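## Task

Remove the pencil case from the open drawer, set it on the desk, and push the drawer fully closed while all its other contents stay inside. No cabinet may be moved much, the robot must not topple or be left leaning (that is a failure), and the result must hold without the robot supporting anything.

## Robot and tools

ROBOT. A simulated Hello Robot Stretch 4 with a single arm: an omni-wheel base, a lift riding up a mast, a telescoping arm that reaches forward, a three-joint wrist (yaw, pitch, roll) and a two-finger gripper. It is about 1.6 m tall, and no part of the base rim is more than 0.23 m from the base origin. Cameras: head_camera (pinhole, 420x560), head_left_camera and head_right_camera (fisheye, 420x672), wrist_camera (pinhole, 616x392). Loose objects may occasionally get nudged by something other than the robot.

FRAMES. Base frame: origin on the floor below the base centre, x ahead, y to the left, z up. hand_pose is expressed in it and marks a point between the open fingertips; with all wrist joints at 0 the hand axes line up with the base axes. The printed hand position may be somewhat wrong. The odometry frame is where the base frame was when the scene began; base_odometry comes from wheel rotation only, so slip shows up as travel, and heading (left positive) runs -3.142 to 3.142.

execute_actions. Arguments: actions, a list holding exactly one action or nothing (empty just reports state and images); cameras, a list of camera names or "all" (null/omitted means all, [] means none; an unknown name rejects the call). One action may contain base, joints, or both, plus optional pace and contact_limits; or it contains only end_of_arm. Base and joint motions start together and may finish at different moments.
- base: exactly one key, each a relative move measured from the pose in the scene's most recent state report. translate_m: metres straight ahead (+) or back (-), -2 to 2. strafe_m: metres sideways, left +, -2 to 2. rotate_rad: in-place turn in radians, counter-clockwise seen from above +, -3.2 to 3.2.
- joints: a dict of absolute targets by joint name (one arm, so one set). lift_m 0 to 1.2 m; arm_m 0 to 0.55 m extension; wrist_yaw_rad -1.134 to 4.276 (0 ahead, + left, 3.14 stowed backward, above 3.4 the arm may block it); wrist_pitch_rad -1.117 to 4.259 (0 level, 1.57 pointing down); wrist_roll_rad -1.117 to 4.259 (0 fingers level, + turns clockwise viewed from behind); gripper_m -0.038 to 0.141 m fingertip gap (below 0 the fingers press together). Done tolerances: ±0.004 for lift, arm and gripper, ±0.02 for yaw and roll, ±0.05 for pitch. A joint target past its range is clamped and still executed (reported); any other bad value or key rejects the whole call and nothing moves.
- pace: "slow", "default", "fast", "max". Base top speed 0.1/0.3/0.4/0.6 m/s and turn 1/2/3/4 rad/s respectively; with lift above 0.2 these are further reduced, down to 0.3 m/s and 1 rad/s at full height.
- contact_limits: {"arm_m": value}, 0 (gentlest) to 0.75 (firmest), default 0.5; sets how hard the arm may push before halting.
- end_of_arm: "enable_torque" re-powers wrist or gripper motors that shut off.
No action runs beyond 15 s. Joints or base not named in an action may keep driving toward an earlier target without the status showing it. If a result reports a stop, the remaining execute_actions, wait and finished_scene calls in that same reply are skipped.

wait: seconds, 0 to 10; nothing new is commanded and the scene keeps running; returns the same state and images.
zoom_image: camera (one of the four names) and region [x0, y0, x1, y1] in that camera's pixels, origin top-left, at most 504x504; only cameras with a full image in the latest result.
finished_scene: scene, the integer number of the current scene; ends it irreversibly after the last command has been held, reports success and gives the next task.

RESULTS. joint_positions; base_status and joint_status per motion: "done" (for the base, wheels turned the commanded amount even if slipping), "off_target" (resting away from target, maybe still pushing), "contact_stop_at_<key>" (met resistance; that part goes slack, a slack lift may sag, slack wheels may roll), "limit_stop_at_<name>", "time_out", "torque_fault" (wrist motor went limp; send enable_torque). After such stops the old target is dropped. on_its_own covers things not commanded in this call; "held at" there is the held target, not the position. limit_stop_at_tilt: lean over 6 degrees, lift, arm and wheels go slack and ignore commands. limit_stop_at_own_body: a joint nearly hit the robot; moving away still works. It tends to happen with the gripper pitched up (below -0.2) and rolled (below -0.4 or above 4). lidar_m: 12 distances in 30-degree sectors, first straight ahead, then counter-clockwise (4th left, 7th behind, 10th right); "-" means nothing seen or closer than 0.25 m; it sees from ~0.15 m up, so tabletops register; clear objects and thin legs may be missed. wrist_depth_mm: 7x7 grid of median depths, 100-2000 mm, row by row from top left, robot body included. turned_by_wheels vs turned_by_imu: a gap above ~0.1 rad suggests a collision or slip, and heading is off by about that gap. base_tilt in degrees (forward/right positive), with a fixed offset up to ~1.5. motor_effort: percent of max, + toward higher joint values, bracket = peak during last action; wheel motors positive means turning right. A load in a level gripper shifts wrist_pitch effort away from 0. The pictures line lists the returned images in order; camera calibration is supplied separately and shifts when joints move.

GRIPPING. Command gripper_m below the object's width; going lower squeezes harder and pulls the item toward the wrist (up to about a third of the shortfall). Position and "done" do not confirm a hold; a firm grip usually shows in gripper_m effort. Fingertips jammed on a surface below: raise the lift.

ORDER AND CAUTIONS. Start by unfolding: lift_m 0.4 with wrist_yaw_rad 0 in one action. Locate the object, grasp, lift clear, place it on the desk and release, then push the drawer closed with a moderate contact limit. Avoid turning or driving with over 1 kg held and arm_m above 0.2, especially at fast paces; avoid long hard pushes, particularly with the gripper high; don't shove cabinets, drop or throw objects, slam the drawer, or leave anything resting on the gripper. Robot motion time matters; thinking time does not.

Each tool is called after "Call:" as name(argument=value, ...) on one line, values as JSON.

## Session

Call:
execute_actions(actions=[])

Scene clock: 0.00 s.
base_odometry: x=+0.000 y=+0.000 heading=+0.000 (m, m, rad; odometry frame)
turned_by_wheels: +0.000 (rad since the last result)
turned_by_imu: +0.000 (rad since the last result)
base_tilt: forward=-0.6 right=+0.0 (deg)
lidar_m: 0.95 0.99 2.08 1.94 2.16 2.03 1.38 1.41 2.17 2.01 2.04 1.99
base_status: not commanded
joint_positions: lift_m=+0.284 arm_m=+0.002 wrist_yaw_rad=+3.211 wrist_pitch_rad=-0.017 wrist_roll_rad=-0.002 gripper_m=+0.057
joint_status: not commanded
motor_effort: lift_m=+19 arm_m=-1 wrist_yaw_rad=-3 wrist_pitch_rad=-7 wrist_roll_rad=-1 gripper_m=-3 wheel_0=-1 wheel_1=+0 wheel_2=+0 (%)
hand_pose: x=-0.1208 y=+0.0673 z=+0.4672 quat_wxyz=(-0.035, +0.009, -0.001, +0.999) (m; base frame)
wrist_depth_mm: - 139 200 - - - - / - - 136 - - - - / - - 135 - - - - / - 112 135 - - - 1921 / 142 138 1464 1921 1983 1921 1921 / 197 1464 218 1708 211 1756 1661 / 200 1229 1060 162 1098 1118 1118
pictures: head_camera, head_left_camera, head_right_camera, wrist_camera
camera_calibration (this result's frames):
wrist_camera: T_world_to_cam=[[-0.0790694, 0.995947, -0.04287, -0.0547904], [-0.0386419, -0.0460345, -0.998192, 0.531875], [-0.99612, -0.0772699, 0.0421252, 0.0895414], [0, 0, 0, 1]] pos_world=[0.105414, 0.0859718, 0.524793]
Images, in order (width x height): head_camera 420x560, head_left_camera 420x672, head_right_camera 420x672, wrist_camera 616x392.

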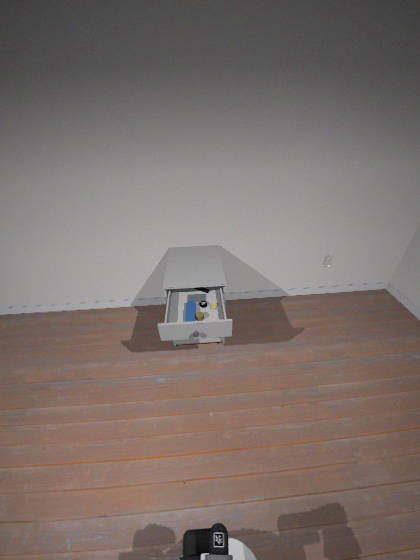

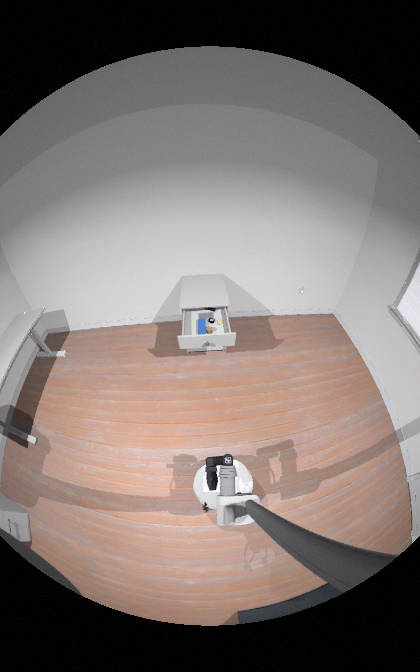

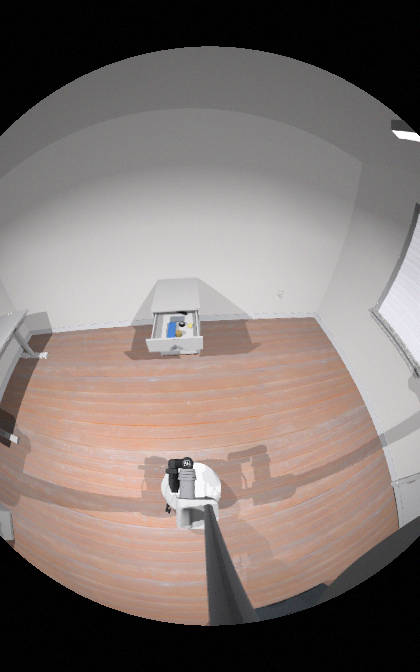

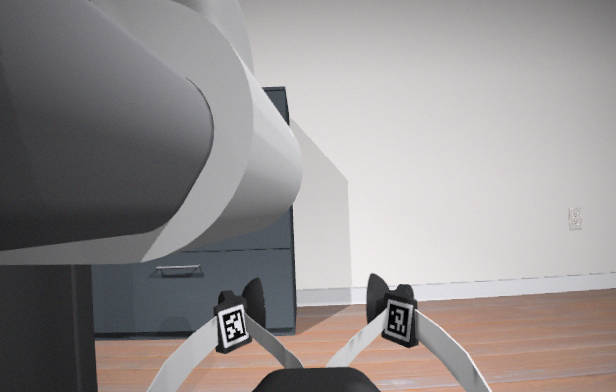

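Call:
zoom_image(camera="head_camera", region=[145, 270, 245, 355])

Region (145, 270, 245, 355) of head_camera's 420x560 image, scaled by 5.040, with more detail than that image has; it fills the top 428 rows of this view, and the rest is white.

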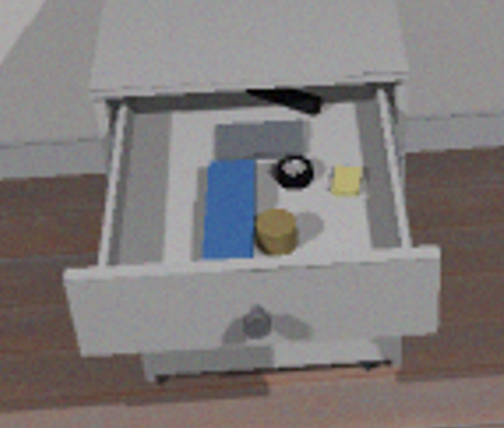

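Call:
execute_actions(actions=[{"base":{"strafe_m":0.255},"joints":{"lift_m":0.7,"wrist_yaw_rad":0,"gripper_m":0.085},"pace":"fast"}], cameras=[])

Call:
execute_actions(actions=[{"base":{"translate_m":0.45},"joints":{"lift_m":0.84,"wrist_pitch_rad":1.57,"arm_m":0.2},"pace":"fast"}], cameras=["head_camera"])

Call:
execute_actions(actions=[{"base":{"translate_m":0.06},"joints":{"arm_m":0.47},"pace":"fast"}], cameras=["head_camera","wrist_camera"])

Scene clock: 24.30 s.
base_odometry: x=+0.000 y=+0.255 heading=+0.000 (m, m, rad; odometry frame)
turned_by_wheels: +0.000 (rad since the last result)
turned_by_imu: -0.001 (rad since the last result)
base_tilt: forward=-0.6 right=+0.0 (deg)
lidar_m: 0.94 1.88 1.81 1.67 1.94 2.05 1.65 1.45 1.86 2.25 2.31 1.00
base_status: done
joint_positions: lift_m=+0.700 arm_m=+0.002 wrist_yaw_rad=+0.001 wrist_pitch_rad=-0.017 wrist_roll_rad=-0.002 gripper_m=+0.085
joint_status: all done
motor_effort: lift_m=+22(25) arm_m=-1(1) wrist_yaw_rad=-3(9) wrist_pitch_rad=-7(8) wrist_roll_rad=-2(1) gripper_m=-2(1) wheel_0=+1(10) wheel_1=-1(14) wheel_2=+0(1) (%)
hand_pose: x=+0.4615 y=-0.0873 z=+0.8829 quat_wxyz=(+1.000, -0.001, -0.009, +0.000) (m; base frame)
wrist_depth_mm: 1537 1576 1576 1576 1618 1618 1708 / 1499 1537 1576 1618 1618 1661 1661 / 1537 1537 1576 1576 1618 1661 1661 / 1537 1537 1537 1537 1618 1661 1661 / 1499 1499 1576 1576 1576 1618 1661 / 1499 1499 219 1160 211 1618 1661 / 1499 1537 1537 155 723 1661 1618
pictures: none
No camera images: the call's "cameras" was empty. Leave "cameras" out to get every camera's image.

Scene clock: 26.87 s.
base_odometry: x=+0.450 y=+0.255 heading=+0.000 (m, m, rad; odometry frame)
turned_by_wheels: +0.000 (rad since the last result)
turned_by_imu: -0.001 (rad since the last result)
base_tilt: forward=-0.6 right=+0.0 (deg)
lidar_m: 0.49 1.43 1.82 1.72 1.76 2.34 1.89 1.89 2.40 2.20 2.21 0.55
base_status: done
joint_positions: lift_m=+0.840 arm_m=+0.199 wrist_yaw_rad=+0.000 wrist_pitch_rad=+1.570 wrist_roll_rad=-0.002 gripper_m=+0.085
joint_status: all done
motor_effort: lift_m=+22(23) arm_m=+4(7) wrist_yaw_rad=-3(4) wrist_pitch_rad=+1(4) wrist_roll_rad=-1(1) gripper_m=-2(0) wheel_0=+0(5) wheel_1=+0(7) wheel_2=+0(8) (%)
hand_pose: x=+0.3705 y=-0.0874 z=+0.7294 quat_wxyz=(+0.708, -0.001, +0.707, +0.001) (m; base frame)
wrist_depth_mm: 960 960 430 399 427 427 931 / 960 946 418 347 347 357 661 / 960 960 449 931 931 931 917 / 960 946 931 931 931 917 931 / 946 931 946 946 931 917 917 / 946 946 219 809 210 931 917 / 946 946 723 156 931 917 917
pictures: head_camera
Images, in order (width x height): head_camera 420x560.

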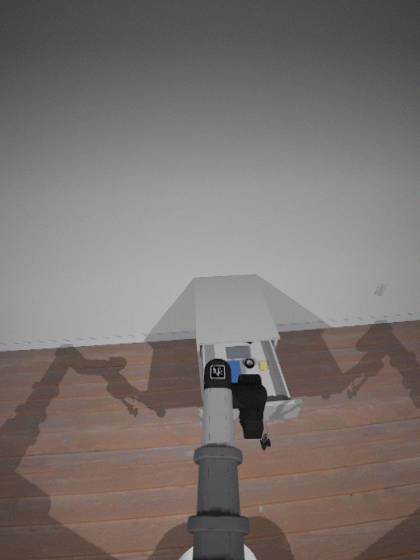

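Scene clock: 28.50 s.
base_odometry: x=+0.510 y=+0.255 heading=+0.000 (m, m, rad; odometry frame)
turned_by_wheels: +0.000 (rad since the last result)
turned_by_imu: +0.000 (rad since the last result)
base_tilt: forward=-0.6 right=+0.1 (deg)
lidar_m: 0.42 1.36 1.76 1.73 1.77 2.35 1.95 1.99 2.40 2.21 2.12 0.45
base_status: done
joint_positions: lift_m=+0.840 arm_m=+0.469 wrist_yaw_rad=+0.000 wrist_pitch_rad=+1.570 wrist_roll_rad=-0.002 gripper_m=+0.085
joint_status: all done
motor_effort: lift_m=+22(22) arm_m=+4(9) wrist_yaw_rad=-3(3) wrist_pitch_rad=+0(0) wrist_roll_rad=-2(1) gripper_m=-4(1) wheel_0=-1(4) wheel_1=+0(6) wheel_2=+0(8) (%)
hand_pose: x=+0.6405 y=-0.0874 z=+0.7294 quat_wxyz=(+0.707, -0.001, +0.707, +0.001) (m; base frame)
wrist_depth_mm: 946 310 307 306 304 304 303 / 946 309 307 306 304 304 931 / 960 370 430 418 427 424 931 / 960 946 433 399 427 421 917 / 946 946 430 399 427 424 917 / 946 946 220 397 210 421 917 / 946 946 427 156 421 399 917
pictures: head_camera, wrist_camera
camera_calibration (this result's frames):
wrist_camera: T_world_to_cam=[[-0.04282, -0.99904, -0.00927766, -0.0514306], [-0.99875, 0.0430437, -0.0254277, 0.729049], [0.0258026, 0.00817725, -0.999634, 0.937714], [0, 0, 0, 1]] pos_world=[0.70174, -0.0904301, 0.955431]
Images, in order (width x height): head_camera 420x560, wrist_camera 616x392.

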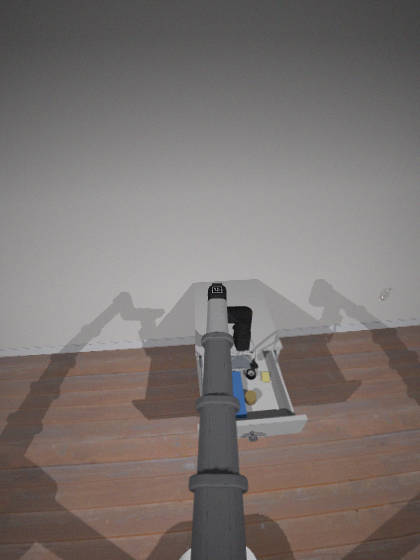

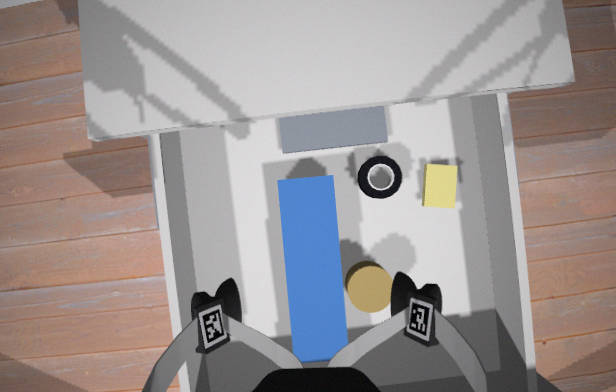

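Call:
execute_actions(actions=[{"joints":{"arm_m":0.49,"lift_m":0.705,"wrist_roll_rad":-0.045,"gripper_m":0.078},"pace":"fast"}], cameras=["wrist_camera"])

Scene clock: 47.83 s.
base_odometry: x=+0.510 y=+0.255 heading=+0.000 (m, m, rad; odometry frame)
turned_by_wheels: +0.000 (rad since the last result)
turned_by_imu: -0.001 (rad since the last result)
base_tilt: forward=-0.6 right=-0.1 (deg)
lidar_m: 0.43 1.36 1.75 1.72 1.77 2.38 1.97 1.96 2.42 2.21 2.11 0.44
base_status: not commanded
joint_positions: lift_m=+0.705 arm_m=+0.489 wrist_yaw_rad=+0.000 wrist_pitch_rad=+1.570 wrist_roll_rad=-0.045 gripper_m=+0.078
joint_status: all done
motor_effort: lift_m=+15(19) arm_m=+4(0) wrist_yaw_rad=-3(3) wrist_pitch_rad=+0(0) wrist_roll_rad=-2(2) gripper_m=-2(0) wheel_0=-1(1) wheel_1=+0(0) wheel_2=+0(1) (%)
hand_pose: x=+0.6604 y=-0.0874 z=+0.5950 quat_wxyz=(+0.707, -0.016, +0.707, +0.016) (m; base frame)
wrist_depth_mm: 175 175 173 173 172 171 - / 175 174 174 173 182 293 268 / 820 297 297 285 285 291 287 / 820 297 296 265 291 282 289 / 820 290 296 265 294 291 290 / 820 283 216 264 214 291 290 / 809 257 294 156 257 290 289
pictures: wrist_camera
camera_calibration (this result's frames):
wrist_camera: T_world_to_cam=[[-0.000129036, -0.999957, -0.00923611, -0.080122], [-0.999683, 0.000361639, -0.0251869, 0.742292], [0.0251892, 0.00922993, -0.99964, 0.803346], [0, 0, 0, 1]] pos_world=[0.721811, -0.0878018, 0.821012]
Images, in order (width x height): wrist_camera 616x392.

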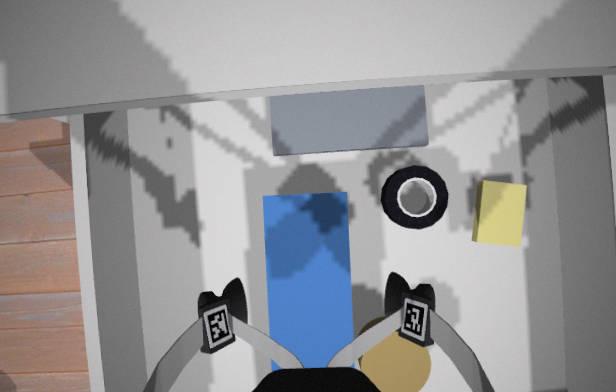

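Call:
execute_actions(actions=[{"base":{"strafe_m":0.004},"joints":{"lift_m":0.66},"pace":"default"}], cameras=["wrist_camera"])

Call:
execute_actions(actions=[{"joints":{"arm_m":0.458,"gripper_m":0.066},"pace":"slow","contact_limits":{"arm_m":0.2}}], cameras=["wrist_camera","head_right_camera"])

Scene clock: 55.73 s.
base_odometry: x=+0.510 y=+0.259 heading=+0.000 (m, m, rad; odometry frame)
turned_by_wheels: +0.000 (rad since the last result)
turned_by_imu: -0.001 (rad since the last result)
base_tilt: forward=-0.7 right=+0.0 (deg)
lidar_m: 0.43 1.36 1.74 1.73 1.76 2.36 1.94 1.99 2.43 2.20 2.11 0.44
base_status: done
joint_positions: lift_m=+0.660 arm_m=+0.489 wrist_yaw_rad=+0.000 wrist_pitch_rad=+1.570 wrist_roll_rad=-0.045 gripper_m=+0.078
joint_status: all done
motor_effort: lift_m=+15(15) arm_m=+4(4) wrist_yaw_rad=-2(2) wrist_pitch_rad=-1(1) wrist_roll_rad=-3(2) gripper_m=+0(2) wheel_0=+0(6) wheel_1=-1(4) wheel_2=+0(1) (%)
hand_pose: x=+0.6604 y=-0.0874 z=+0.5501 quat_wxyz=(+0.707, -0.016, +0.707, +0.016) (m; base frame)
wrist_depth_mm: 129 129 128 128 127 128 - / 142 253 253 240 239 247 247 / 211 253 252 241 244 248 247 / 208 253 251 220 249 247 236 / 211 251 250 220 248 247 246 / 210 252 216 220 214 246 245 / 202 250 250 156 213 246 245
pictures: wrist_camera
camera_calibration (this result's frames):
wrist_camera: T_world_to_cam=[[-0.000124005, -0.999957, -0.0092361, -0.0805407], [-0.999683, 0.00035661, -0.0251869, 0.74116], [0.0251892, 0.00923005, -0.99964, 0.758381], [0, 0, 0, 1]] pos_world=[0.721812, -0.0878015, 0.776032]
Images, in order (width x height): wrist_camera 616x392.

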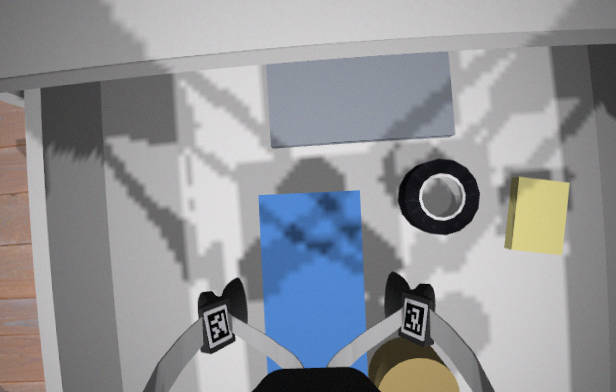

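Scene clock: 57.13 s.
base_odometry: x=+0.510 y=+0.259 heading=+0.000 (m, m, rad; odometry frame)
turned_by_wheels: +0.000 (rad since the last result)
turned_by_imu: +0.000 (rad since the last result)
base_tilt: forward=-0.7 right=+0.0 (deg)
lidar_m: 0.43 1.35 1.73 1.73 1.77 2.37 1.96 1.98 2.41 2.21 2.12 0.44
base_status: not commanded
joint_positions: lift_m=+0.660 arm_m=+0.459 wrist_yaw_rad=+0.000 wrist_pitch_rad=+1.570 wrist_roll_rad=-0.045 gripper_m=+0.066
joint_status: all done
motor_effort: lift_m=+15(15) arm_m=-4(6) wrist_yaw_rad=-2(2) wrist_pitch_rad=+1(0) wrist_roll_rad=-2(2) gripper_m=-3(3) wheel_0=+0(0) wheel_1=-1(1) wheel_2=+0(1) (%)
contact_limits: arm_m 0.2
hand_pose: x=+0.6299 y=-0.0874 z=+0.5501 quat_wxyz=(+0.707, -0.016, +0.707, +0.016) (m; base frame)
wrist_depth_mm: 205 254 252 241 239 248 247 / 209 253 252 241 240 248 247 / 207 252 252 250 250 247 246 / 215 252 251 220 249 246 237 / 211 253 251 220 248 248 246 / 206 252 220 220 211 246 246 / 208 249 250 159 213 246 245
pictures: head_right_camera, wrist_camera
camera_calibration (this result's frames):
wrist_camera: T_world_to_cam=[[-0.000111367, -0.999957, -0.00923609, -0.0805525], [-0.999683, 0.000343976, -0.0251871, 0.710637], [0.0251892, 0.00923036, -0.99964, 0.75915], [0, 0, 0, 1]] pos_world=[0.69128, -0.0878007, 0.776032]
Images, in order (width x height): head_right_camera 420x672, wrist_camera 616x392.

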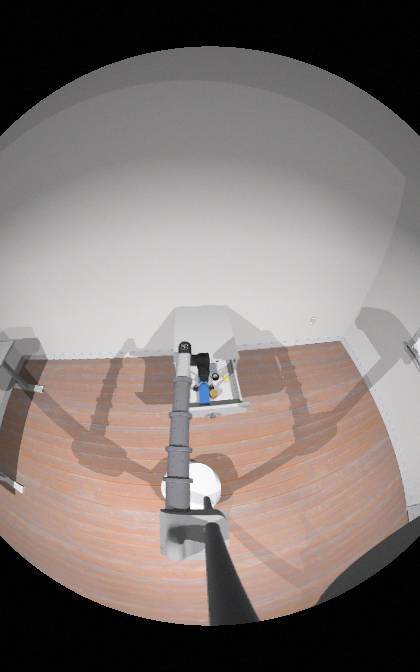

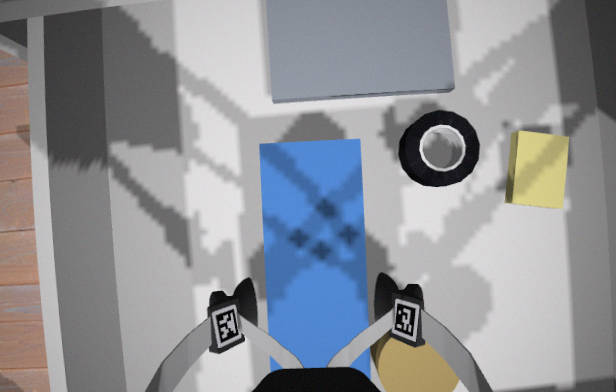

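Call:
execute_actions(actions=[{"joints":{"lift_m":0.651},"pace":"slow"}], cameras=[])

Call:
execute_actions(actions=[{"joints":{"gripper_m":0.015},"pace":"default"}], cameras=["wrist_camera"])

Scene clock: 65.10 s.
base_odometry: x=+0.510 y=+0.259 heading=+0.000 (m, m, rad; odometry frame)
turned_by_wheels: +0.000 (rad since the last result)
turned_by_imu: +0.000 (rad since the last result)
base_tilt: forward=-0.6 right=+0.0 (deg)
lidar_m: 0.43 1.36 1.75 1.72 1.77 2.36 1.95 1.99 2.41 2.21 2.10 0.44
base_status: not commanded
joint_positions: lift_m=+0.652 arm_m=+0.459 wrist_yaw_rad=+0.000 wrist_pitch_rad=+1.571 wrist_roll_rad=-0.045 gripper_m=+0.066
joint_status: all done
motor_effort: lift_m=+12(15) arm_m=-4(4) wrist_yaw_rad=-3(2) wrist_pitch_rad=-3(3) wrist_roll_rad=-1(1) gripper_m=-3(2) wheel_0=+0(0) wheel_1=-1(1) wheel_2=+0(0) (%)
hand_pose: x=+0.6296 y=-0.0874 z=+0.5413 quat_wxyz=(+0.707, -0.016, +0.707, +0.016) (m; base frame)
wrist_depth_mm: 205 246 245 234 232 240 240 / 198 246 245 234 232 240 239 / 202 245 244 213 241 240 229 / 204 245 244 212 241 240 230 / 200 245 243 213 241 240 239 / 201 244 222 212 208 239 238 / 197 243 243 157 206 238 237
pictures: none
No camera images: the call's "cameras" was empty. Leave "cameras" out to get every camera's image.

Scene clock: 66.40 s.
base_odometry: x=+0.510 y=+0.259 heading=+0.000 (m, m, rad; odometry frame)
turned_by_wheels: +0.000 (rad since the last result)
turned_by_imu: +0.000 (rad since the last result)
base_tilt: forward=-0.7 right=+0.0 (deg)
lidar_m: 0.43 1.36 1.76 1.73 1.77 2.34 1.96 1.98 2.42 2.21 2.09 0.44
base_status: not commanded
joint_positions: lift_m=+0.651 arm_m=+0.459 wrist_yaw_rad=+0.000 wrist_pitch_rad=+1.570 wrist_roll_rad=-0.045 gripper_m=+0.015
joint_status: all done
motor_effort: lift_m=+15(14) arm_m=-4(4) wrist_yaw_rad=-3(2) wrist_pitch_rad=+0(2) wrist_roll_rad=-2(3) gripper_m=-23(21) wheel_0=+0(0) wheel_1=-1(1) wheel_2=-1(0) (%)
hand_pose: x=+0.6298 y=-0.0874 z=+0.5411 quat_wxyz=(+0.707, -0.016, +0.707, +0.016) (m; base frame)
wrist_depth_mm: 204 245 243 232 230 239 238 / 198 244 242 233 230 239 237 / 196 244 243 202 239 237 228 / 204 244 242 200 239 238 228 / 200 243 241 200 239 237 236 / 196 243 206 200 199 237 237 / 196 219 241 200 204 204 237
pictures: wrist_camera
camera_calibration (this result's frames):
wrist_camera: T_world_to_cam=[[-0.000110291, -0.999957, -0.00923605, -0.0806363], [-0.99969, 0.000340341, -0.02491, 0.710144], [0.0249121, 0.00923044, -0.999647, 0.750342], [0, 0, 0, 1]] pos_world=[0.691222, -0.0878005, 0.767022]
Images, in order (width x height): wrist_camera 616x392.

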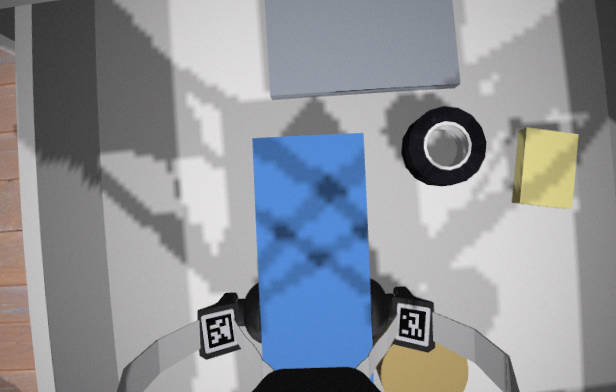

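Call:
execute_actions(actions=[{"joints":{"lift_m":0.8},"pace":"default"}], cameras=["wrist_camera"])

Call:
execute_actions(actions=[{"base":{"rotate_rad":1.66},"joints":{"arm_m":0.15,"wrist_roll_rad":0,"lift_m":0.85},"pace":"default"}], cameras=["head_camera","head_left_camera","wrist_camera"])

Scene clock: 77.10 s.
base_odometry: x=+0.510 y=+0.259 heading=+0.000 (m, m, rad; odometry frame)
turned_by_wheels: +0.000 (rad since the last result)
turned_by_imu: -0.001 (rad since the last result)
base_tilt: forward=-0.6 right=+0.1 (deg)
lidar_m: 0.44 1.35 1.73 1.72 1.77 2.34 1.96 1.97 2.42 2.21 2.11 0.44
base_status: not commanded
joint_positions: lift_m=+0.800 arm_m=+0.459 wrist_yaw_rad=+0.000 wrist_pitch_rad=+1.570 wrist_roll_rad=-0.045 gripper_m=+0.015
joint_status: all done
motor_effort: lift_m=+23(23) arm_m=-4(4) wrist_yaw_rad=-3(2) wrist_pitch_rad=+0(2) wrist_roll_rad=-2(1) gripper_m=-21(21) wheel_0=+0(0) wheel_1=-1(1) wheel_2=+0(0) (%)
hand_pose: x=+0.6298 y=-0.0874 z=+0.6894 quat_wxyz=(+0.707, -0.016, +0.707, +0.016) (m; base frame)
wrist_depth_mm: 931 271 268 266 265 263 263 / 917 270 268 268 377 359 878 / 917 917 392 201 384 384 891 / 917 904 392 200 384 379 891 / 904 904 389 200 384 382 891 / 904 904 206 200 199 382 866 / 904 904 373 199 382 370 615
pictures: wrist_camera
camera_calibration (this result's frames):
wrist_camera: T_world_to_cam=[[-0.000109166, -0.999957, -0.00923607, -0.0792672], [-0.999687, 0.000340282, -0.0250253, 0.713946], [0.0250274, 0.00923044, -0.999644, 0.898519], [0, 0, 0, 1]] pos_world=[0.691226, -0.0878005, 0.915334]
Images, in order (width x height): wrist_camera 616x392.

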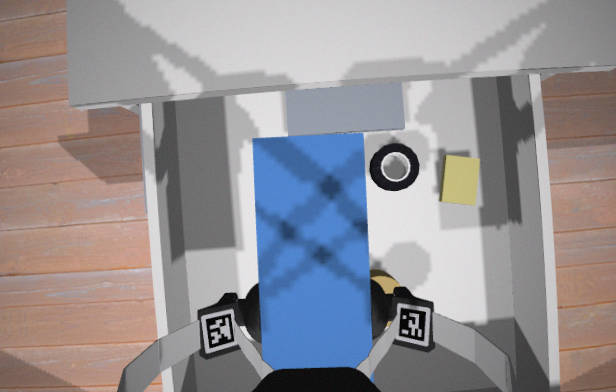

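Scene clock: 79.20 s.
base_odometry: x=+0.510 y=+0.259 heading=+1.660 (m, m, rad; odometry frame)
turned_by_wheels: +1.660 (rad since the last result)
turned_by_imu: +1.686 (rad since the last result)
base_tilt: forward=-0.6 right=+0.1 (deg)
lidar_m: 1.73 1.82 2.51 1.95 1.98 2.34 2.24 1.91 0.44 0.44 1.39 0.26
base_status: done
joint_positions: lift_m=+0.850 arm_m=+0.151 wrist_yaw_rad=+0.000 wrist_pitch_rad=+1.570 wrist_roll_rad=+0.000 gripper_m=+0.015
joint_status: all done
motor_effort: lift_m=+22(23) arm_m=-4(4) wrist_yaw_rad=-3(3) wrist_pitch_rad=+0(1) wrist_roll_rad=-1(5) gripper_m=-22(22) wheel_0=+0(7) wheel_1=-2(6) wheel_2=+0(7) (%)
hand_pose: x=+0.3219 y=-0.0874 z=+0.7395 quat_wxyz=(+0.707, +0.000, +0.707, +0.000) (m; base frame)
wrist_depth_mm: 976 960 960 946 946 946 931 / 976 976 960 960 946 946 931 / 960 960 946 201 946 946 946 / 960 960 946 200 946 946 931 / 960 960 946 200 946 931 931 / 960 946 206 200 199 931 931 / 946 960 741 199 931 931 931
pictures: head_camera, head_left_camera, wrist_camera
camera_calibration (this result's frames):
wrist_camera: T_world_to_cam=[[-0.0445049, -0.998966, -0.00927128, -0.0644356], [-0.99868, 0.0447265, -0.0252501, 0.411111], [0.0256387, 0.00813529, -0.999638, 0.955987], [0, 0, 0, 1]] pos_world=[0.383191, -0.0905337, 0.965425]
Images, in order (width x height): head_camera 420x560, head_left_camera 420x672, wrist_camera 616x392.

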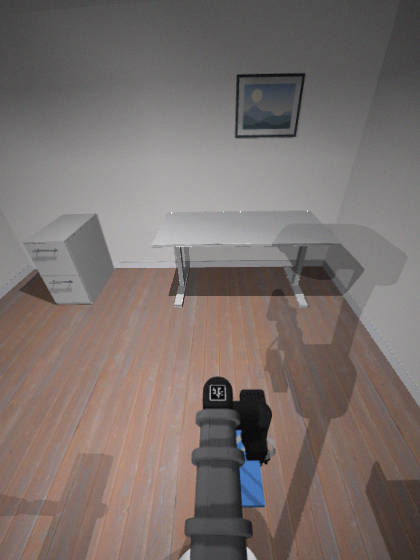

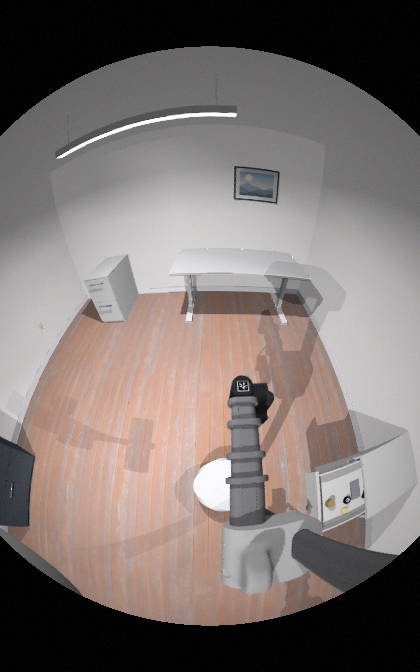

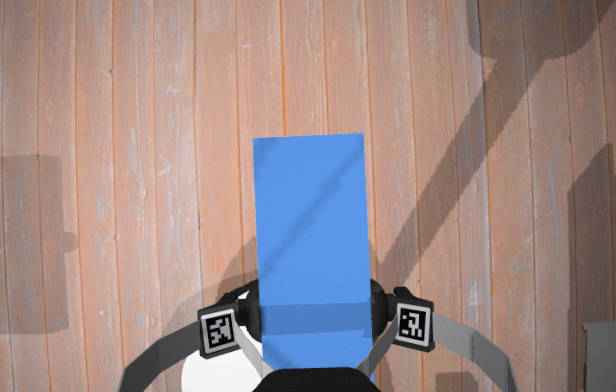

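Call:
execute_actions(actions=[{"base":{"translate_m":1.29},"joints":{"arm_m":0.54,"lift_m":0.93},"pace":"fast"}], cameras=["head_camera","wrist_camera"])

Scene clock: 90.20 s.
base_odometry: x=+0.395 y=+1.544 heading=+1.660 (m, m, rad; odometry frame)
turned_by_wheels: +0.000 (rad since the last result)
turned_by_imu: -0.002 (rad since the last result)
base_tilt: forward=-0.6 right=+0.1 (deg)
lidar_m: 0.44 0.46 0.64 2.42 2.46 2.74 3.62 1.34 1.39 1.31 0.63 0.48
base_status: done
joint_positions: lift_m=+0.930 arm_m=+0.539 wrist_yaw_rad=+0.000 wrist_pitch_rad=+1.570 wrist_roll_rad=+0.000 gripper_m=+0.015
joint_status: all done
motor_effort: lift_m=+22(22) arm_m=+4(4) wrist_yaw_rad=-3(2) wrist_pitch_rad=+0(3) wrist_roll_rad=+0(0) gripper_m=-21(22) wheel_0=-2(5) wheel_1=+1(5) wheel_2=+0(10) (%)
hand_pose: x=+0.7105 y=-0.0874 z=+0.8195 quat_wxyz=(+0.707, +0.000, +0.707, +0.000) (m; base frame)
wrist_depth_mm: 327 324 322 322 320 317 317 / 327 325 322 322 319 319 315 / 325 324 322 201 319 317 317 / 325 324 322 200 317 317 315 / 324 324 322 200 317 317 314 / 325 324 205 200 199 315 315 / 324 324 319 199 315 314 314
pictures: head_camera, wrist_camera
camera_calibration (this result's frames):
wrist_camera: T_world_to_cam=[[-0.0444148, -0.99897, -0.00927223, -0.046464], [-0.998684, 0.0446366, -0.0252713, 0.801203], [0.0256592, 0.0081376, -0.999638, 1.02598], [0, 0, 0, 1]] pos_world=[0.771759, -0.0905282, 1.04543]
Images, in order (width x height): head_camera 420x560, wrist_camera 616x392.

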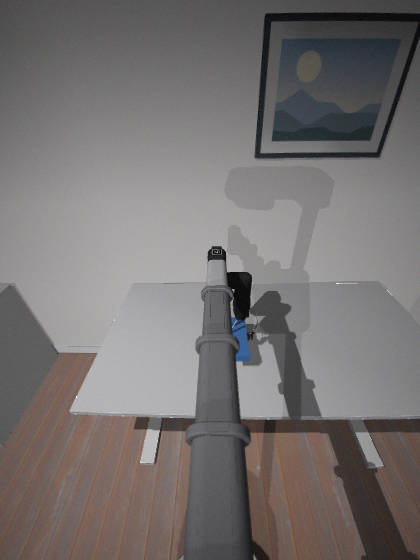

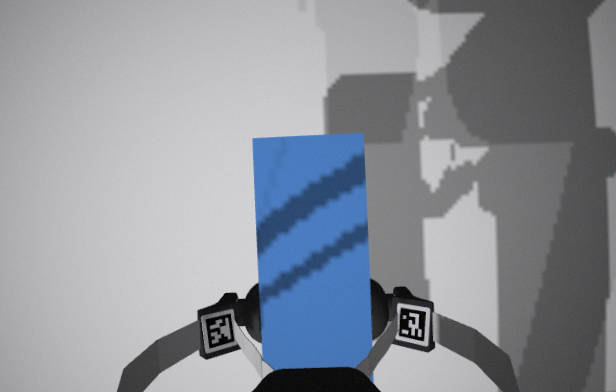

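Call:
execute_actions(actions=[{"joints":{"lift_m":0.855},"pace":"default"}], cameras=[])

Call:
execute_actions(actions=[{"joints":{"gripper_m":0.08},"pace":"default"}], cameras=["wrist_camera"])

Scene clock: 98.60 s.
base_odometry: x=+0.395 y=+1.544 heading=+1.660 (m, m, rad; odometry frame)
turned_by_wheels: +0.000 (rad since the last result)
turned_by_imu: +0.000 (rad since the last result)
base_tilt: forward=-0.6 right=+0.1 (deg)
lidar_m: 0.43 0.47 0.65 2.42 2.46 2.74 3.62 1.35 1.39 1.32 0.64 0.48
base_status: not commanded
joint_positions: lift_m=+0.855 arm_m=+0.539 wrist_yaw_rad=+0.000 wrist_pitch_rad=+1.570 wrist_roll_rad=+0.000 gripper_m=+0.015
joint_status: all done
motor_effort: lift_m=+15(20) arm_m=+4(4) wrist_yaw_rad=-3(3) wrist_pitch_rad=+0(0) wrist_roll_rad=-1(0) gripper_m=-22(22) wheel_0=-1(1) wheel_1=+1(1) wheel_2=+0(0) (%)
hand_pose: x=+0.7105 y=-0.0874 z=+0.7450 quat_wxyz=(+0.707, +0.000, +0.707, +0.000) (m; base frame)
wrist_depth_mm: 251 250 248 247 246 244 243 / 250 249 249 246 245 244 243 / 250 249 248 201 245 244 243 / 250 249 248 200 245 243 242 / 249 249 247 200 244 243 241 / 248 248 206 200 199 243 242 / 249 247 246 199 243 242 242
pictures: none
No camera images: the call's "cameras" was empty. Leave "cameras" out to get every camera's image.

Scene clock: 100.03 s.
base_odometry: x=+0.395 y=+1.544 heading=+1.660 (m, m, rad; odometry frame)
turned_by_wheels: +0.000 (rad since the last result)
turned_by_imu: +0.000 (rad since the last result)
base_tilt: forward=-0.6 right=+0.0 (deg)
lidar_m: 0.42 0.47 0.65 2.42 2.46 2.73 3.62 1.35 1.38 1.33 0.64 0.48
base_status: not commanded
joint_positions: lift_m=+0.855 arm_m=+0.539 wrist_yaw_rad=+0.000 wrist_pitch_rad=+1.570 wrist_roll_rad=+0.000 gripper_m=+0.080
joint_status: all done
motor_effort: lift_m=+15(15) arm_m=+4(4) wrist_yaw_rad=-3(2) wrist_pitch_rad=+1(1) wrist_roll_rad=-1(2) gripper_m=-2(22) wheel_0=-1(2) wheel_1=+1(1) wheel_2=+0(0) (%)
hand_pose: x=+0.7105 y=-0.0874 z=+0.7450 quat_wxyz=(+0.707, +0.000, +0.707, +0.000) (m; base frame)
wrist_depth_mm: 252 249 248 247 246 244 243 / 250 250 248 247 245 244 243 / 251 249 248 247 245 244 243 / 250 249 248 216 244 244 243 / 249 249 247 216 244 243 242 / 250 248 222 216 211 243 242 / 249 248 246 156 245 242 242
pictures: wrist_camera
camera_calibration (this result's frames):
wrist_camera: T_world_to_cam=[[-0.0444146, -0.99897, -0.00927223, -0.0471541], [-0.998684, 0.0446364, -0.0252713, 0.799327], [0.0256592, 0.00813761, -0.999638, 0.951582], [0, 0, 0, 1]] pos_world=[0.771763, -0.0905282, 0.971]
Images, in order (width x height): wrist_camera 616x392.

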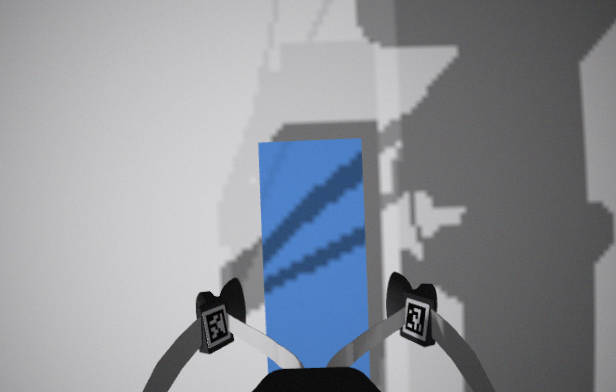

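Call:
execute_actions(actions=[{"base":{"translate_m":-1.29},"joints":{"arm_m":0.003,"lift_m":0.9},"pace":"fast"}], cameras=["head_camera"])

Call:
execute_actions(actions=[{"base":{"rotate_rad":-1.58},"joints":{"lift_m":0.425,"gripper_m":0.0},"pace":"fast"}], cameras=["head_camera"])

Scene clock: 121.53 s.
base_odometry: x=+0.510 y=+0.259 heading=+1.660 (m, m, rad; odometry frame)
turned_by_wheels: +0.000 (rad since the last result)
turned_by_imu: +0.001 (rad since the last result)
base_tilt: forward=-0.6 right=+0.0 (deg)
lidar_m: 1.73 1.80 2.53 1.96 1.99 2.35 2.24 1.90 0.46 0.41 1.38 1.80
base_status: done
joint_positions: lift_m=+0.900 arm_m=+0.004 wrist_yaw_rad=+0.000 wrist_pitch_rad=+1.570 wrist_roll_rad=+0.000 gripper_m=+0.080
joint_status: all done
motor_effort: lift_m=+22(24) arm_m=-4(7) wrist_yaw_rad=-2(4) wrist_pitch_rad=-1(1) wrist_roll_rad=-1(0) gripper_m=-2(2) wheel_0=+1(6) wheel_1=+0(7) wheel_2=+0(10) (%)
hand_pose: x=+0.1748 y=-0.0874 z=+0.7895 quat_wxyz=(+0.707, +0.000, +0.707, +0.000) (m; base frame)
wrist_depth_mm: 1025 1008 991 1008 991 991 991 / 1008 1025 1008 976 991 991 991 / 1025 1008 1008 1008 991 991 976 / 1008 1008 1008 1008 991 991 976 / 1008 1008 788 788 991 976 976 / 1008 991 222 778 211 991 960 / 1008 991 778 156 991 976 976
pictures: head_camera
Images, in order (width x height): head_camera 420x560.

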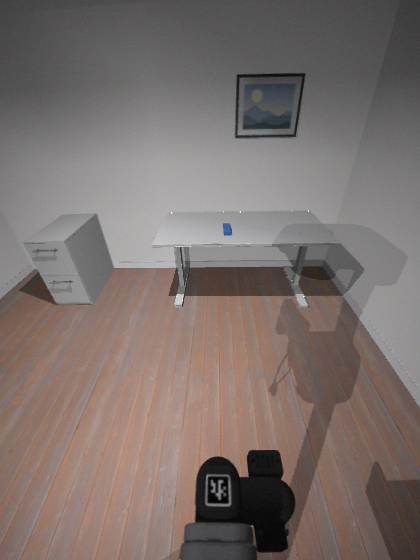

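Scene clock: 123.80 s.
base_odometry: x=+0.510 y=+0.259 heading=+0.080 (m, m, rad; odometry frame)
turned_by_wheels: -1.580 (rad since the last result)
turned_by_imu: -1.605 (rad since the last result)
base_tilt: forward=-0.7 right=+0.1 (deg)
lidar_m: 0.44 1.38 1.81 1.72 1.82 2.55 1.96 2.01 2.35 2.21 1.93 0.45
base_status: done
joint_positions: lift_m=+0.425 arm_m=+0.004 wrist_yaw_rad=+0.000 wrist_pitch_rad=+1.570 wrist_roll_rad=+0.000 gripper_m=+0.000
joint_status: all done
motor_effort: lift_m=+15(20) arm_m=-4(4) wrist_yaw_rad=-2(2) wrist_pitch_rad=+0(1) wrist_roll_rad=-1(1) gripper_m=-5(4) wheel_0=+1(5) wheel_1=+0(5) wheel_2=-1(6) (%)
hand_pose: x=+0.1748 y=-0.0874 z=+0.3150 quat_wxyz=(+0.707, +0.000, +0.707, +0.000) (m; base frame)
wrist_depth_mm: 544 539 535 535 535 530 530 / 544 539 539 535 530 530 530 / 544 539 539 535 535 530 525 / 539 539 539 535 530 530 525 / 544 539 330 338 525 530 525 / 544 327 325 202 355 530 525 / 329 325 175 182 322 525 525
pictures: head_camera
Images, in order (width x height): head_camera 420x560.

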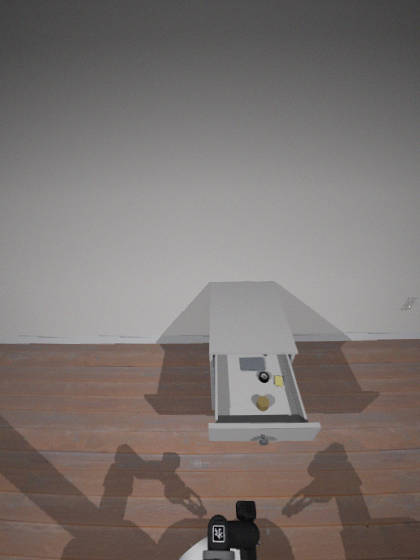

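Call:
execute_actions(actions=[{"base":{"translate_m":-0.07},"joints":{"wrist_pitch_rad":0.0},"pace":"fast"}], cameras=["head_camera","wrist_camera"])

Scene clock: 140.30 s.
base_odometry: x=+0.440 y=+0.253 heading=+0.080 (m, m, rad; odometry frame)
turned_by_wheels: +0.000 (rad since the last result)
turned_by_imu: +0.000 (rad since the last result)
base_tilt: forward=-0.7 right=+0.0 (deg)
lidar_m: 0.50 1.46 1.81 1.71 2.19 2.46 1.88 1.93 2.35 2.23 2.02 0.51
base_status: done
joint_positions: lift_m=+0.425 arm_m=+0.004 wrist_yaw_rad=+0.000 wrist_pitch_rad=+0.003 wrist_roll_rad=+0.000 gripper_m=+0.000
joint_status: all done
motor_effort: lift_m=+15(15) arm_m=-4(4) wrist_yaw_rad=-2(2) wrist_pitch_rad=-6(11) wrist_roll_rad=-1(1) gripper_m=-5(5) wheel_0=+0(5) wheel_1=+1(6) wheel_2=+2(9) (%)
hand_pose: x=+0.4631 y=-0.0874 z=+0.6028 quat_wxyz=(+1.000, +0.000, +0.001, +0.000) (m; base frame)
wrist_depth_mm: 1182 1160 1160 1138 1160 1138 1138 / 1160 1160 1160 1160 1160 1160 1138 / 1182 1160 1182 1160 1160 1138 1138 / 1160 1160 1160 1160 1138 1138 1160 / 1160 1160 276 274 272 271 270 / 1160 1138 276 202 271 271 270 / 1160 1160 175 182 256 268 268
pictures: head_camera, wrist_camera
camera_calibration (this result's frames):
wrist_camera: T_world_to_cam=[[0.00902647, -0.998955, -0.0448121, -0.062811], [0.0218804, 0.0450005, -0.998747, 0.662895], [0.99972, 0.00803465, 0.0222638, -0.251326], [0, 0, 0, 1]] pos_world=[0.237318, -0.0905566, 0.664846]
Images, in order (width x height): head_camera 420x560, wrist_camera 616x392.

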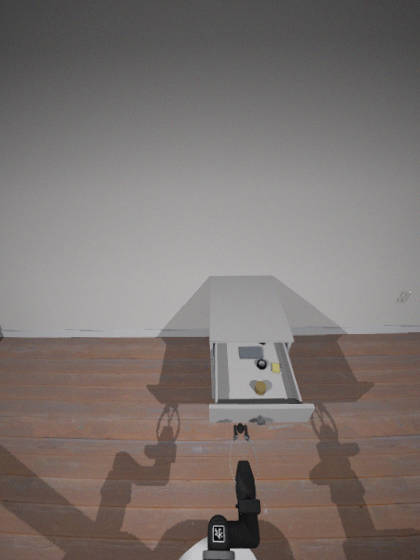

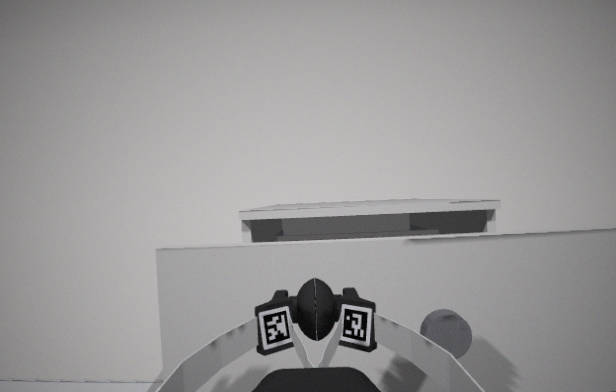

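Call:
execute_actions(actions=[{"joints":{"arm_m":0.335},"pace":"slow","contact_limits":{"arm_m":0.25}}], cameras=["head_camera","wrist_camera"])

Scene clock: 153.40 s.
base_odometry: x=+0.440 y=+0.253 heading=+0.080 (m, m, rad; odometry frame)
turned_by_wheels: +0.000 (rad since the last result)
turned_by_imu: -0.001 (rad since the last result)
base_tilt: forward=-0.7 right=+0.0 (deg)
lidar_m: 0.78 1.45 1.82 1.73 2.18 2.46 1.89 1.92 2.35 2.21 2.03 0.83
base_status: not commanded
joint_positions: lift_m=+0.425 arm_m=+0.334 wrist_yaw_rad=+0.000 wrist_pitch_rad=+0.001 wrist_roll_rad=+0.000 gripper_m=+0.000
joint_status: all done
motor_effort: lift_m=+15(15) arm_m=+5(9) wrist_yaw_rad=-3(4) wrist_pitch_rad=-1(8) wrist_roll_rad=-1(2) gripper_m=-6(5) wheel_0=+0(0) wheel_1=+1(1) wheel_2=+1(1) (%)
contact_limits: arm_m 0.25
hand_pose: x=+0.7935 y=-0.0874 z=+0.6033 quat_wxyz=(+1.000, +0.000, +0.000, +0.000) (m; base frame)
wrist_depth_mm: 842 842 842 842 831 842 820 / 842 854 854 842 831 831 820 / 842 831 842 831 831 820 831 / 831 842 842 831 831 831 820 / 842 831 239 234 233 231 229 / 854 236 236 203 232 231 230 / 831 842 175 181 231 201 229
pictures: head_camera, wrist_camera
camera_calibration (this result's frames):
wrist_camera: T_world_to_cam=[[0.0092165, -0.998954, -0.0447966, -0.0658987], [0.0235978, 0.0450033, -0.998708, 0.654775], [0.999679, 0.00814749, 0.0239878, -0.582662], [0, 0, 0, 1]] pos_world=[0.567631, -0.0905495, 0.664954]
Images, in order (width x height): head_camera 420x560, wrist_camera 616x392.

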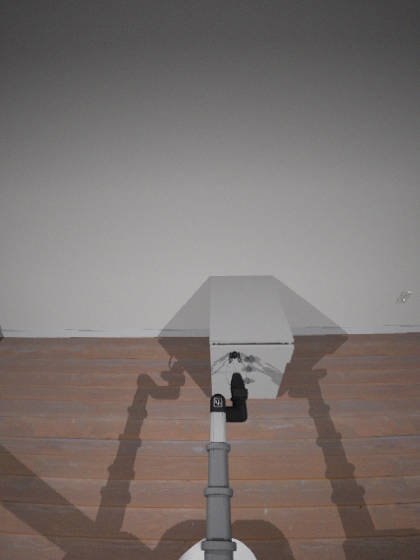

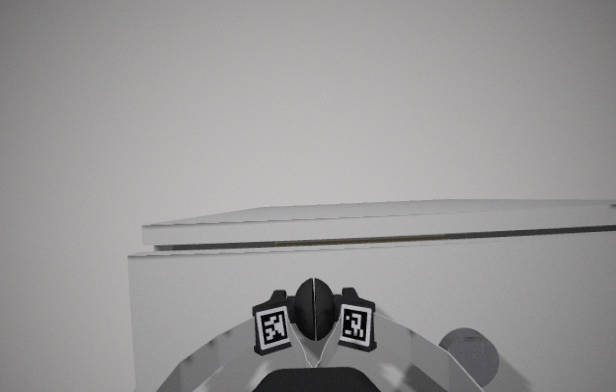

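Call:
execute_actions(actions=[{"joints":{"arm_m":0.367},"pace":"slow","contact_limits":{"arm_m":0.2}}], cameras=["head_camera","wrist_camera"])

Scene clock: 160.00 s.
base_odometry: x=+0.440 y=+0.253 heading=+0.079 (m, m, rad; odometry frame)
turned_by_wheels: +0.000 (rad since the last result)
turned_by_imu: -0.001 (rad since the last result)
base_tilt: forward=-0.6 right=+0.1 (deg)
lidar_m: 0.81 1.46 1.81 1.73 2.19 2.46 1.88 1.93 2.35 2.22 2.04 0.85
base_status: not commanded
joint_positions: lift_m=+0.425 arm_m=+0.366 wrist_yaw_rad=-0.003 wrist_pitch_rad=+0.002 wrist_roll_rad=+0.000 gripper_m=+0.000
joint_status: all done
motor_effort: lift_m=+15(15) arm_m=+8(10) wrist_yaw_rad=+7(7) wrist_pitch_rad=-5(5) wrist_roll_rad=-1(1) gripper_m=-6(4) wheel_0=+0(0) wheel_1=+1(1) wheel_2=-2(2) (%)
contact_limits: arm_m 0.2
hand_pose: x=+0.8246 y=-0.0883 z=+0.6030 quat_wxyz=(+1.000, +0.000, +0.001, -0.002) (m; base frame)
wrist_depth_mm: 820 809 809 809 798 809 809 / 809 809 809 809 809 798 798 / 809 798 798 798 798 798 798 / 809 809 809 798 798 798 798 / 809 234 232 232 229 229 228 / 809 233 232 204 229 229 228 / 809 233 206 196 229 199 227
pictures: head_camera, wrist_camera
camera_calibration (this result's frames):
wrist_camera: T_world_to_cam=[[0.00595786, -0.998978, -0.0448051, -0.0644351], [0.0227739, 0.0449298, -0.998731, 0.654489], [0.999723, 0.00492992, 0.0230183, -0.6135], [0, 0, 0, 1]] pos_world=[0.598808, -0.0907508, 0.664893]
Images, in order (width x height): head_camera 420x560, wrist_camera 616x392.

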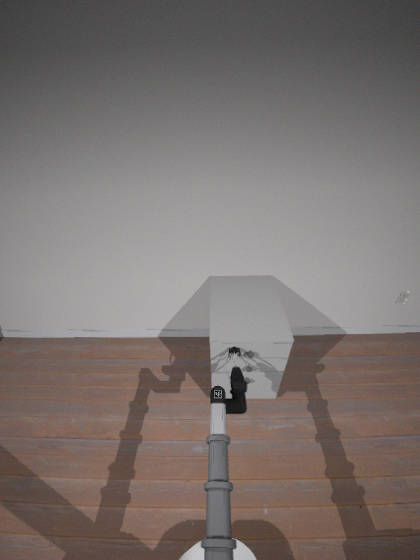

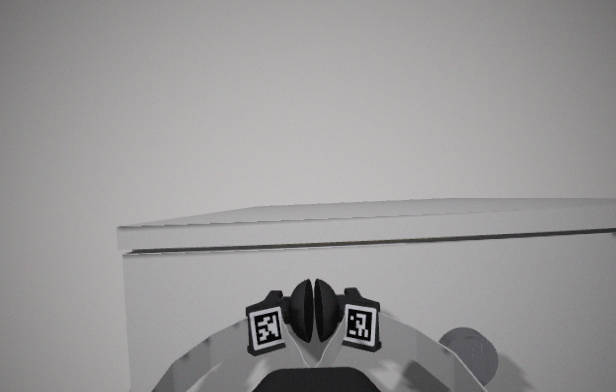

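Call:
execute_actions(actions=[{"joints":{"arm_m":0.29},"pace":"fast"}])

Scene clock: 166.77 s.
base_odometry: x=+0.440 y=+0.253 heading=+0.080 (m, m, rad; odometry frame)
turned_by_wheels: +0.000 (rad since the last result)
turned_by_imu: +0.000 (rad since the last result)
base_tilt: forward=-0.7 right=+0.1 (deg)
lidar_m: 0.82 1.46 1.82 1.73 2.20 2.47 1.87 1.92 2.36 2.20 2.02 0.87
base_status: not commanded
joint_positions: lift_m=+0.425 arm_m=+0.291 wrist_yaw_rad=+0.000 wrist_pitch_rad=+0.002 wrist_roll_rad=+0.000 gripper_m=+0.000
joint_status: all done
motor_effort: lift_m=+15(15) arm_m=-4(3) wrist_yaw_rad=-1(7) wrist_pitch_rad=-6(6) wrist_roll_rad=-2(1) gripper_m=-5(6) wheel_0=+0(0) wheel_1=+1(1) wheel_2=+1(2) (%)
hand_pose: x=+0.7501 y=-0.0874 z=+0.6029 quat_wxyz=(+1.000, +0.000, +0.001, +0.000) (m; base frame)
wrist_depth_mm: 878 878 891 878 866 866 878 / 891 891 891 878 866 866 866 / 878 878 878 891 878 878 866 / 891 891 878 878 866 866 866 / 878 878 307 304 303 300 300 / 891 878 307 202 281 300 300 / 878 878 175 182 301 300 300
pictures: head_camera, head_left_camera, head_right_camera, wrist_camera
camera_calibration (this result's frames):
wrist_camera: T_world_to_cam=[[0.00906503, -0.998955, -0.0448075, -0.0654224], [0.0223855, 0.0450009, -0.998736, 0.656375], [0.999708, 0.00805053, 0.0227701, -0.538575], [0, 0, 0, 1]] pos_world=[0.524318, -0.0905556, 0.664878]
Images, in order (width x height): head_camera 420x560, head_left_camera 420x672, head_right_camera 420x672, wrist_camera 616x392.

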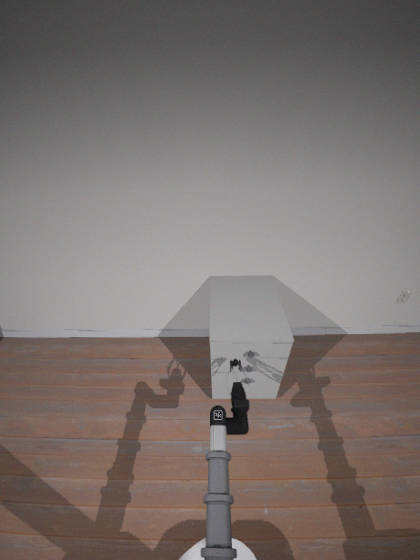

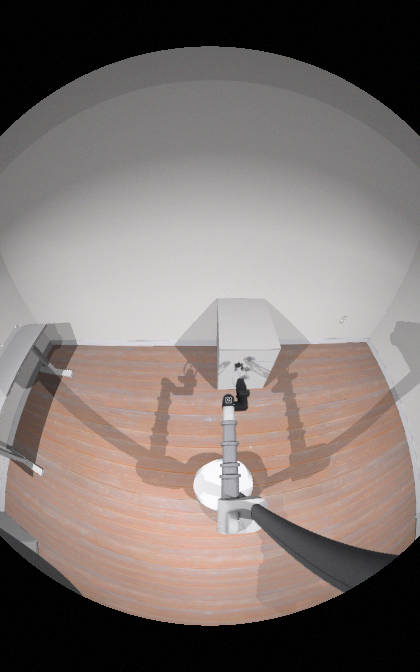

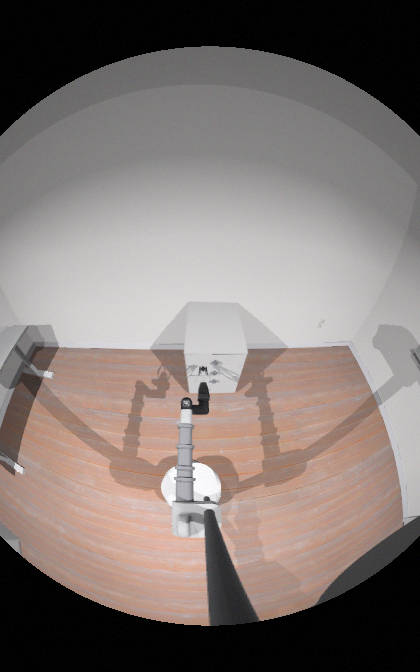

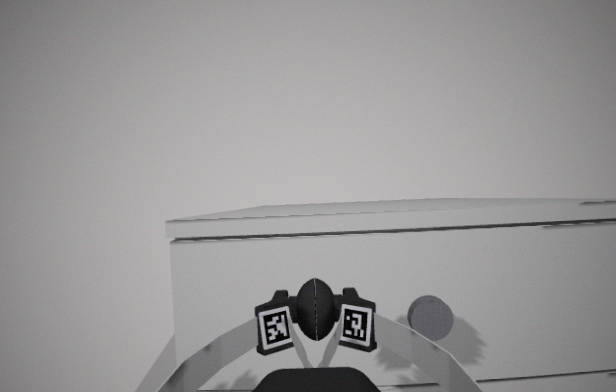

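The drawer is flush, and I see nothing on the floor near the desk.

Call:
finished_scene(scene=2)

The scene is finished: the task was done.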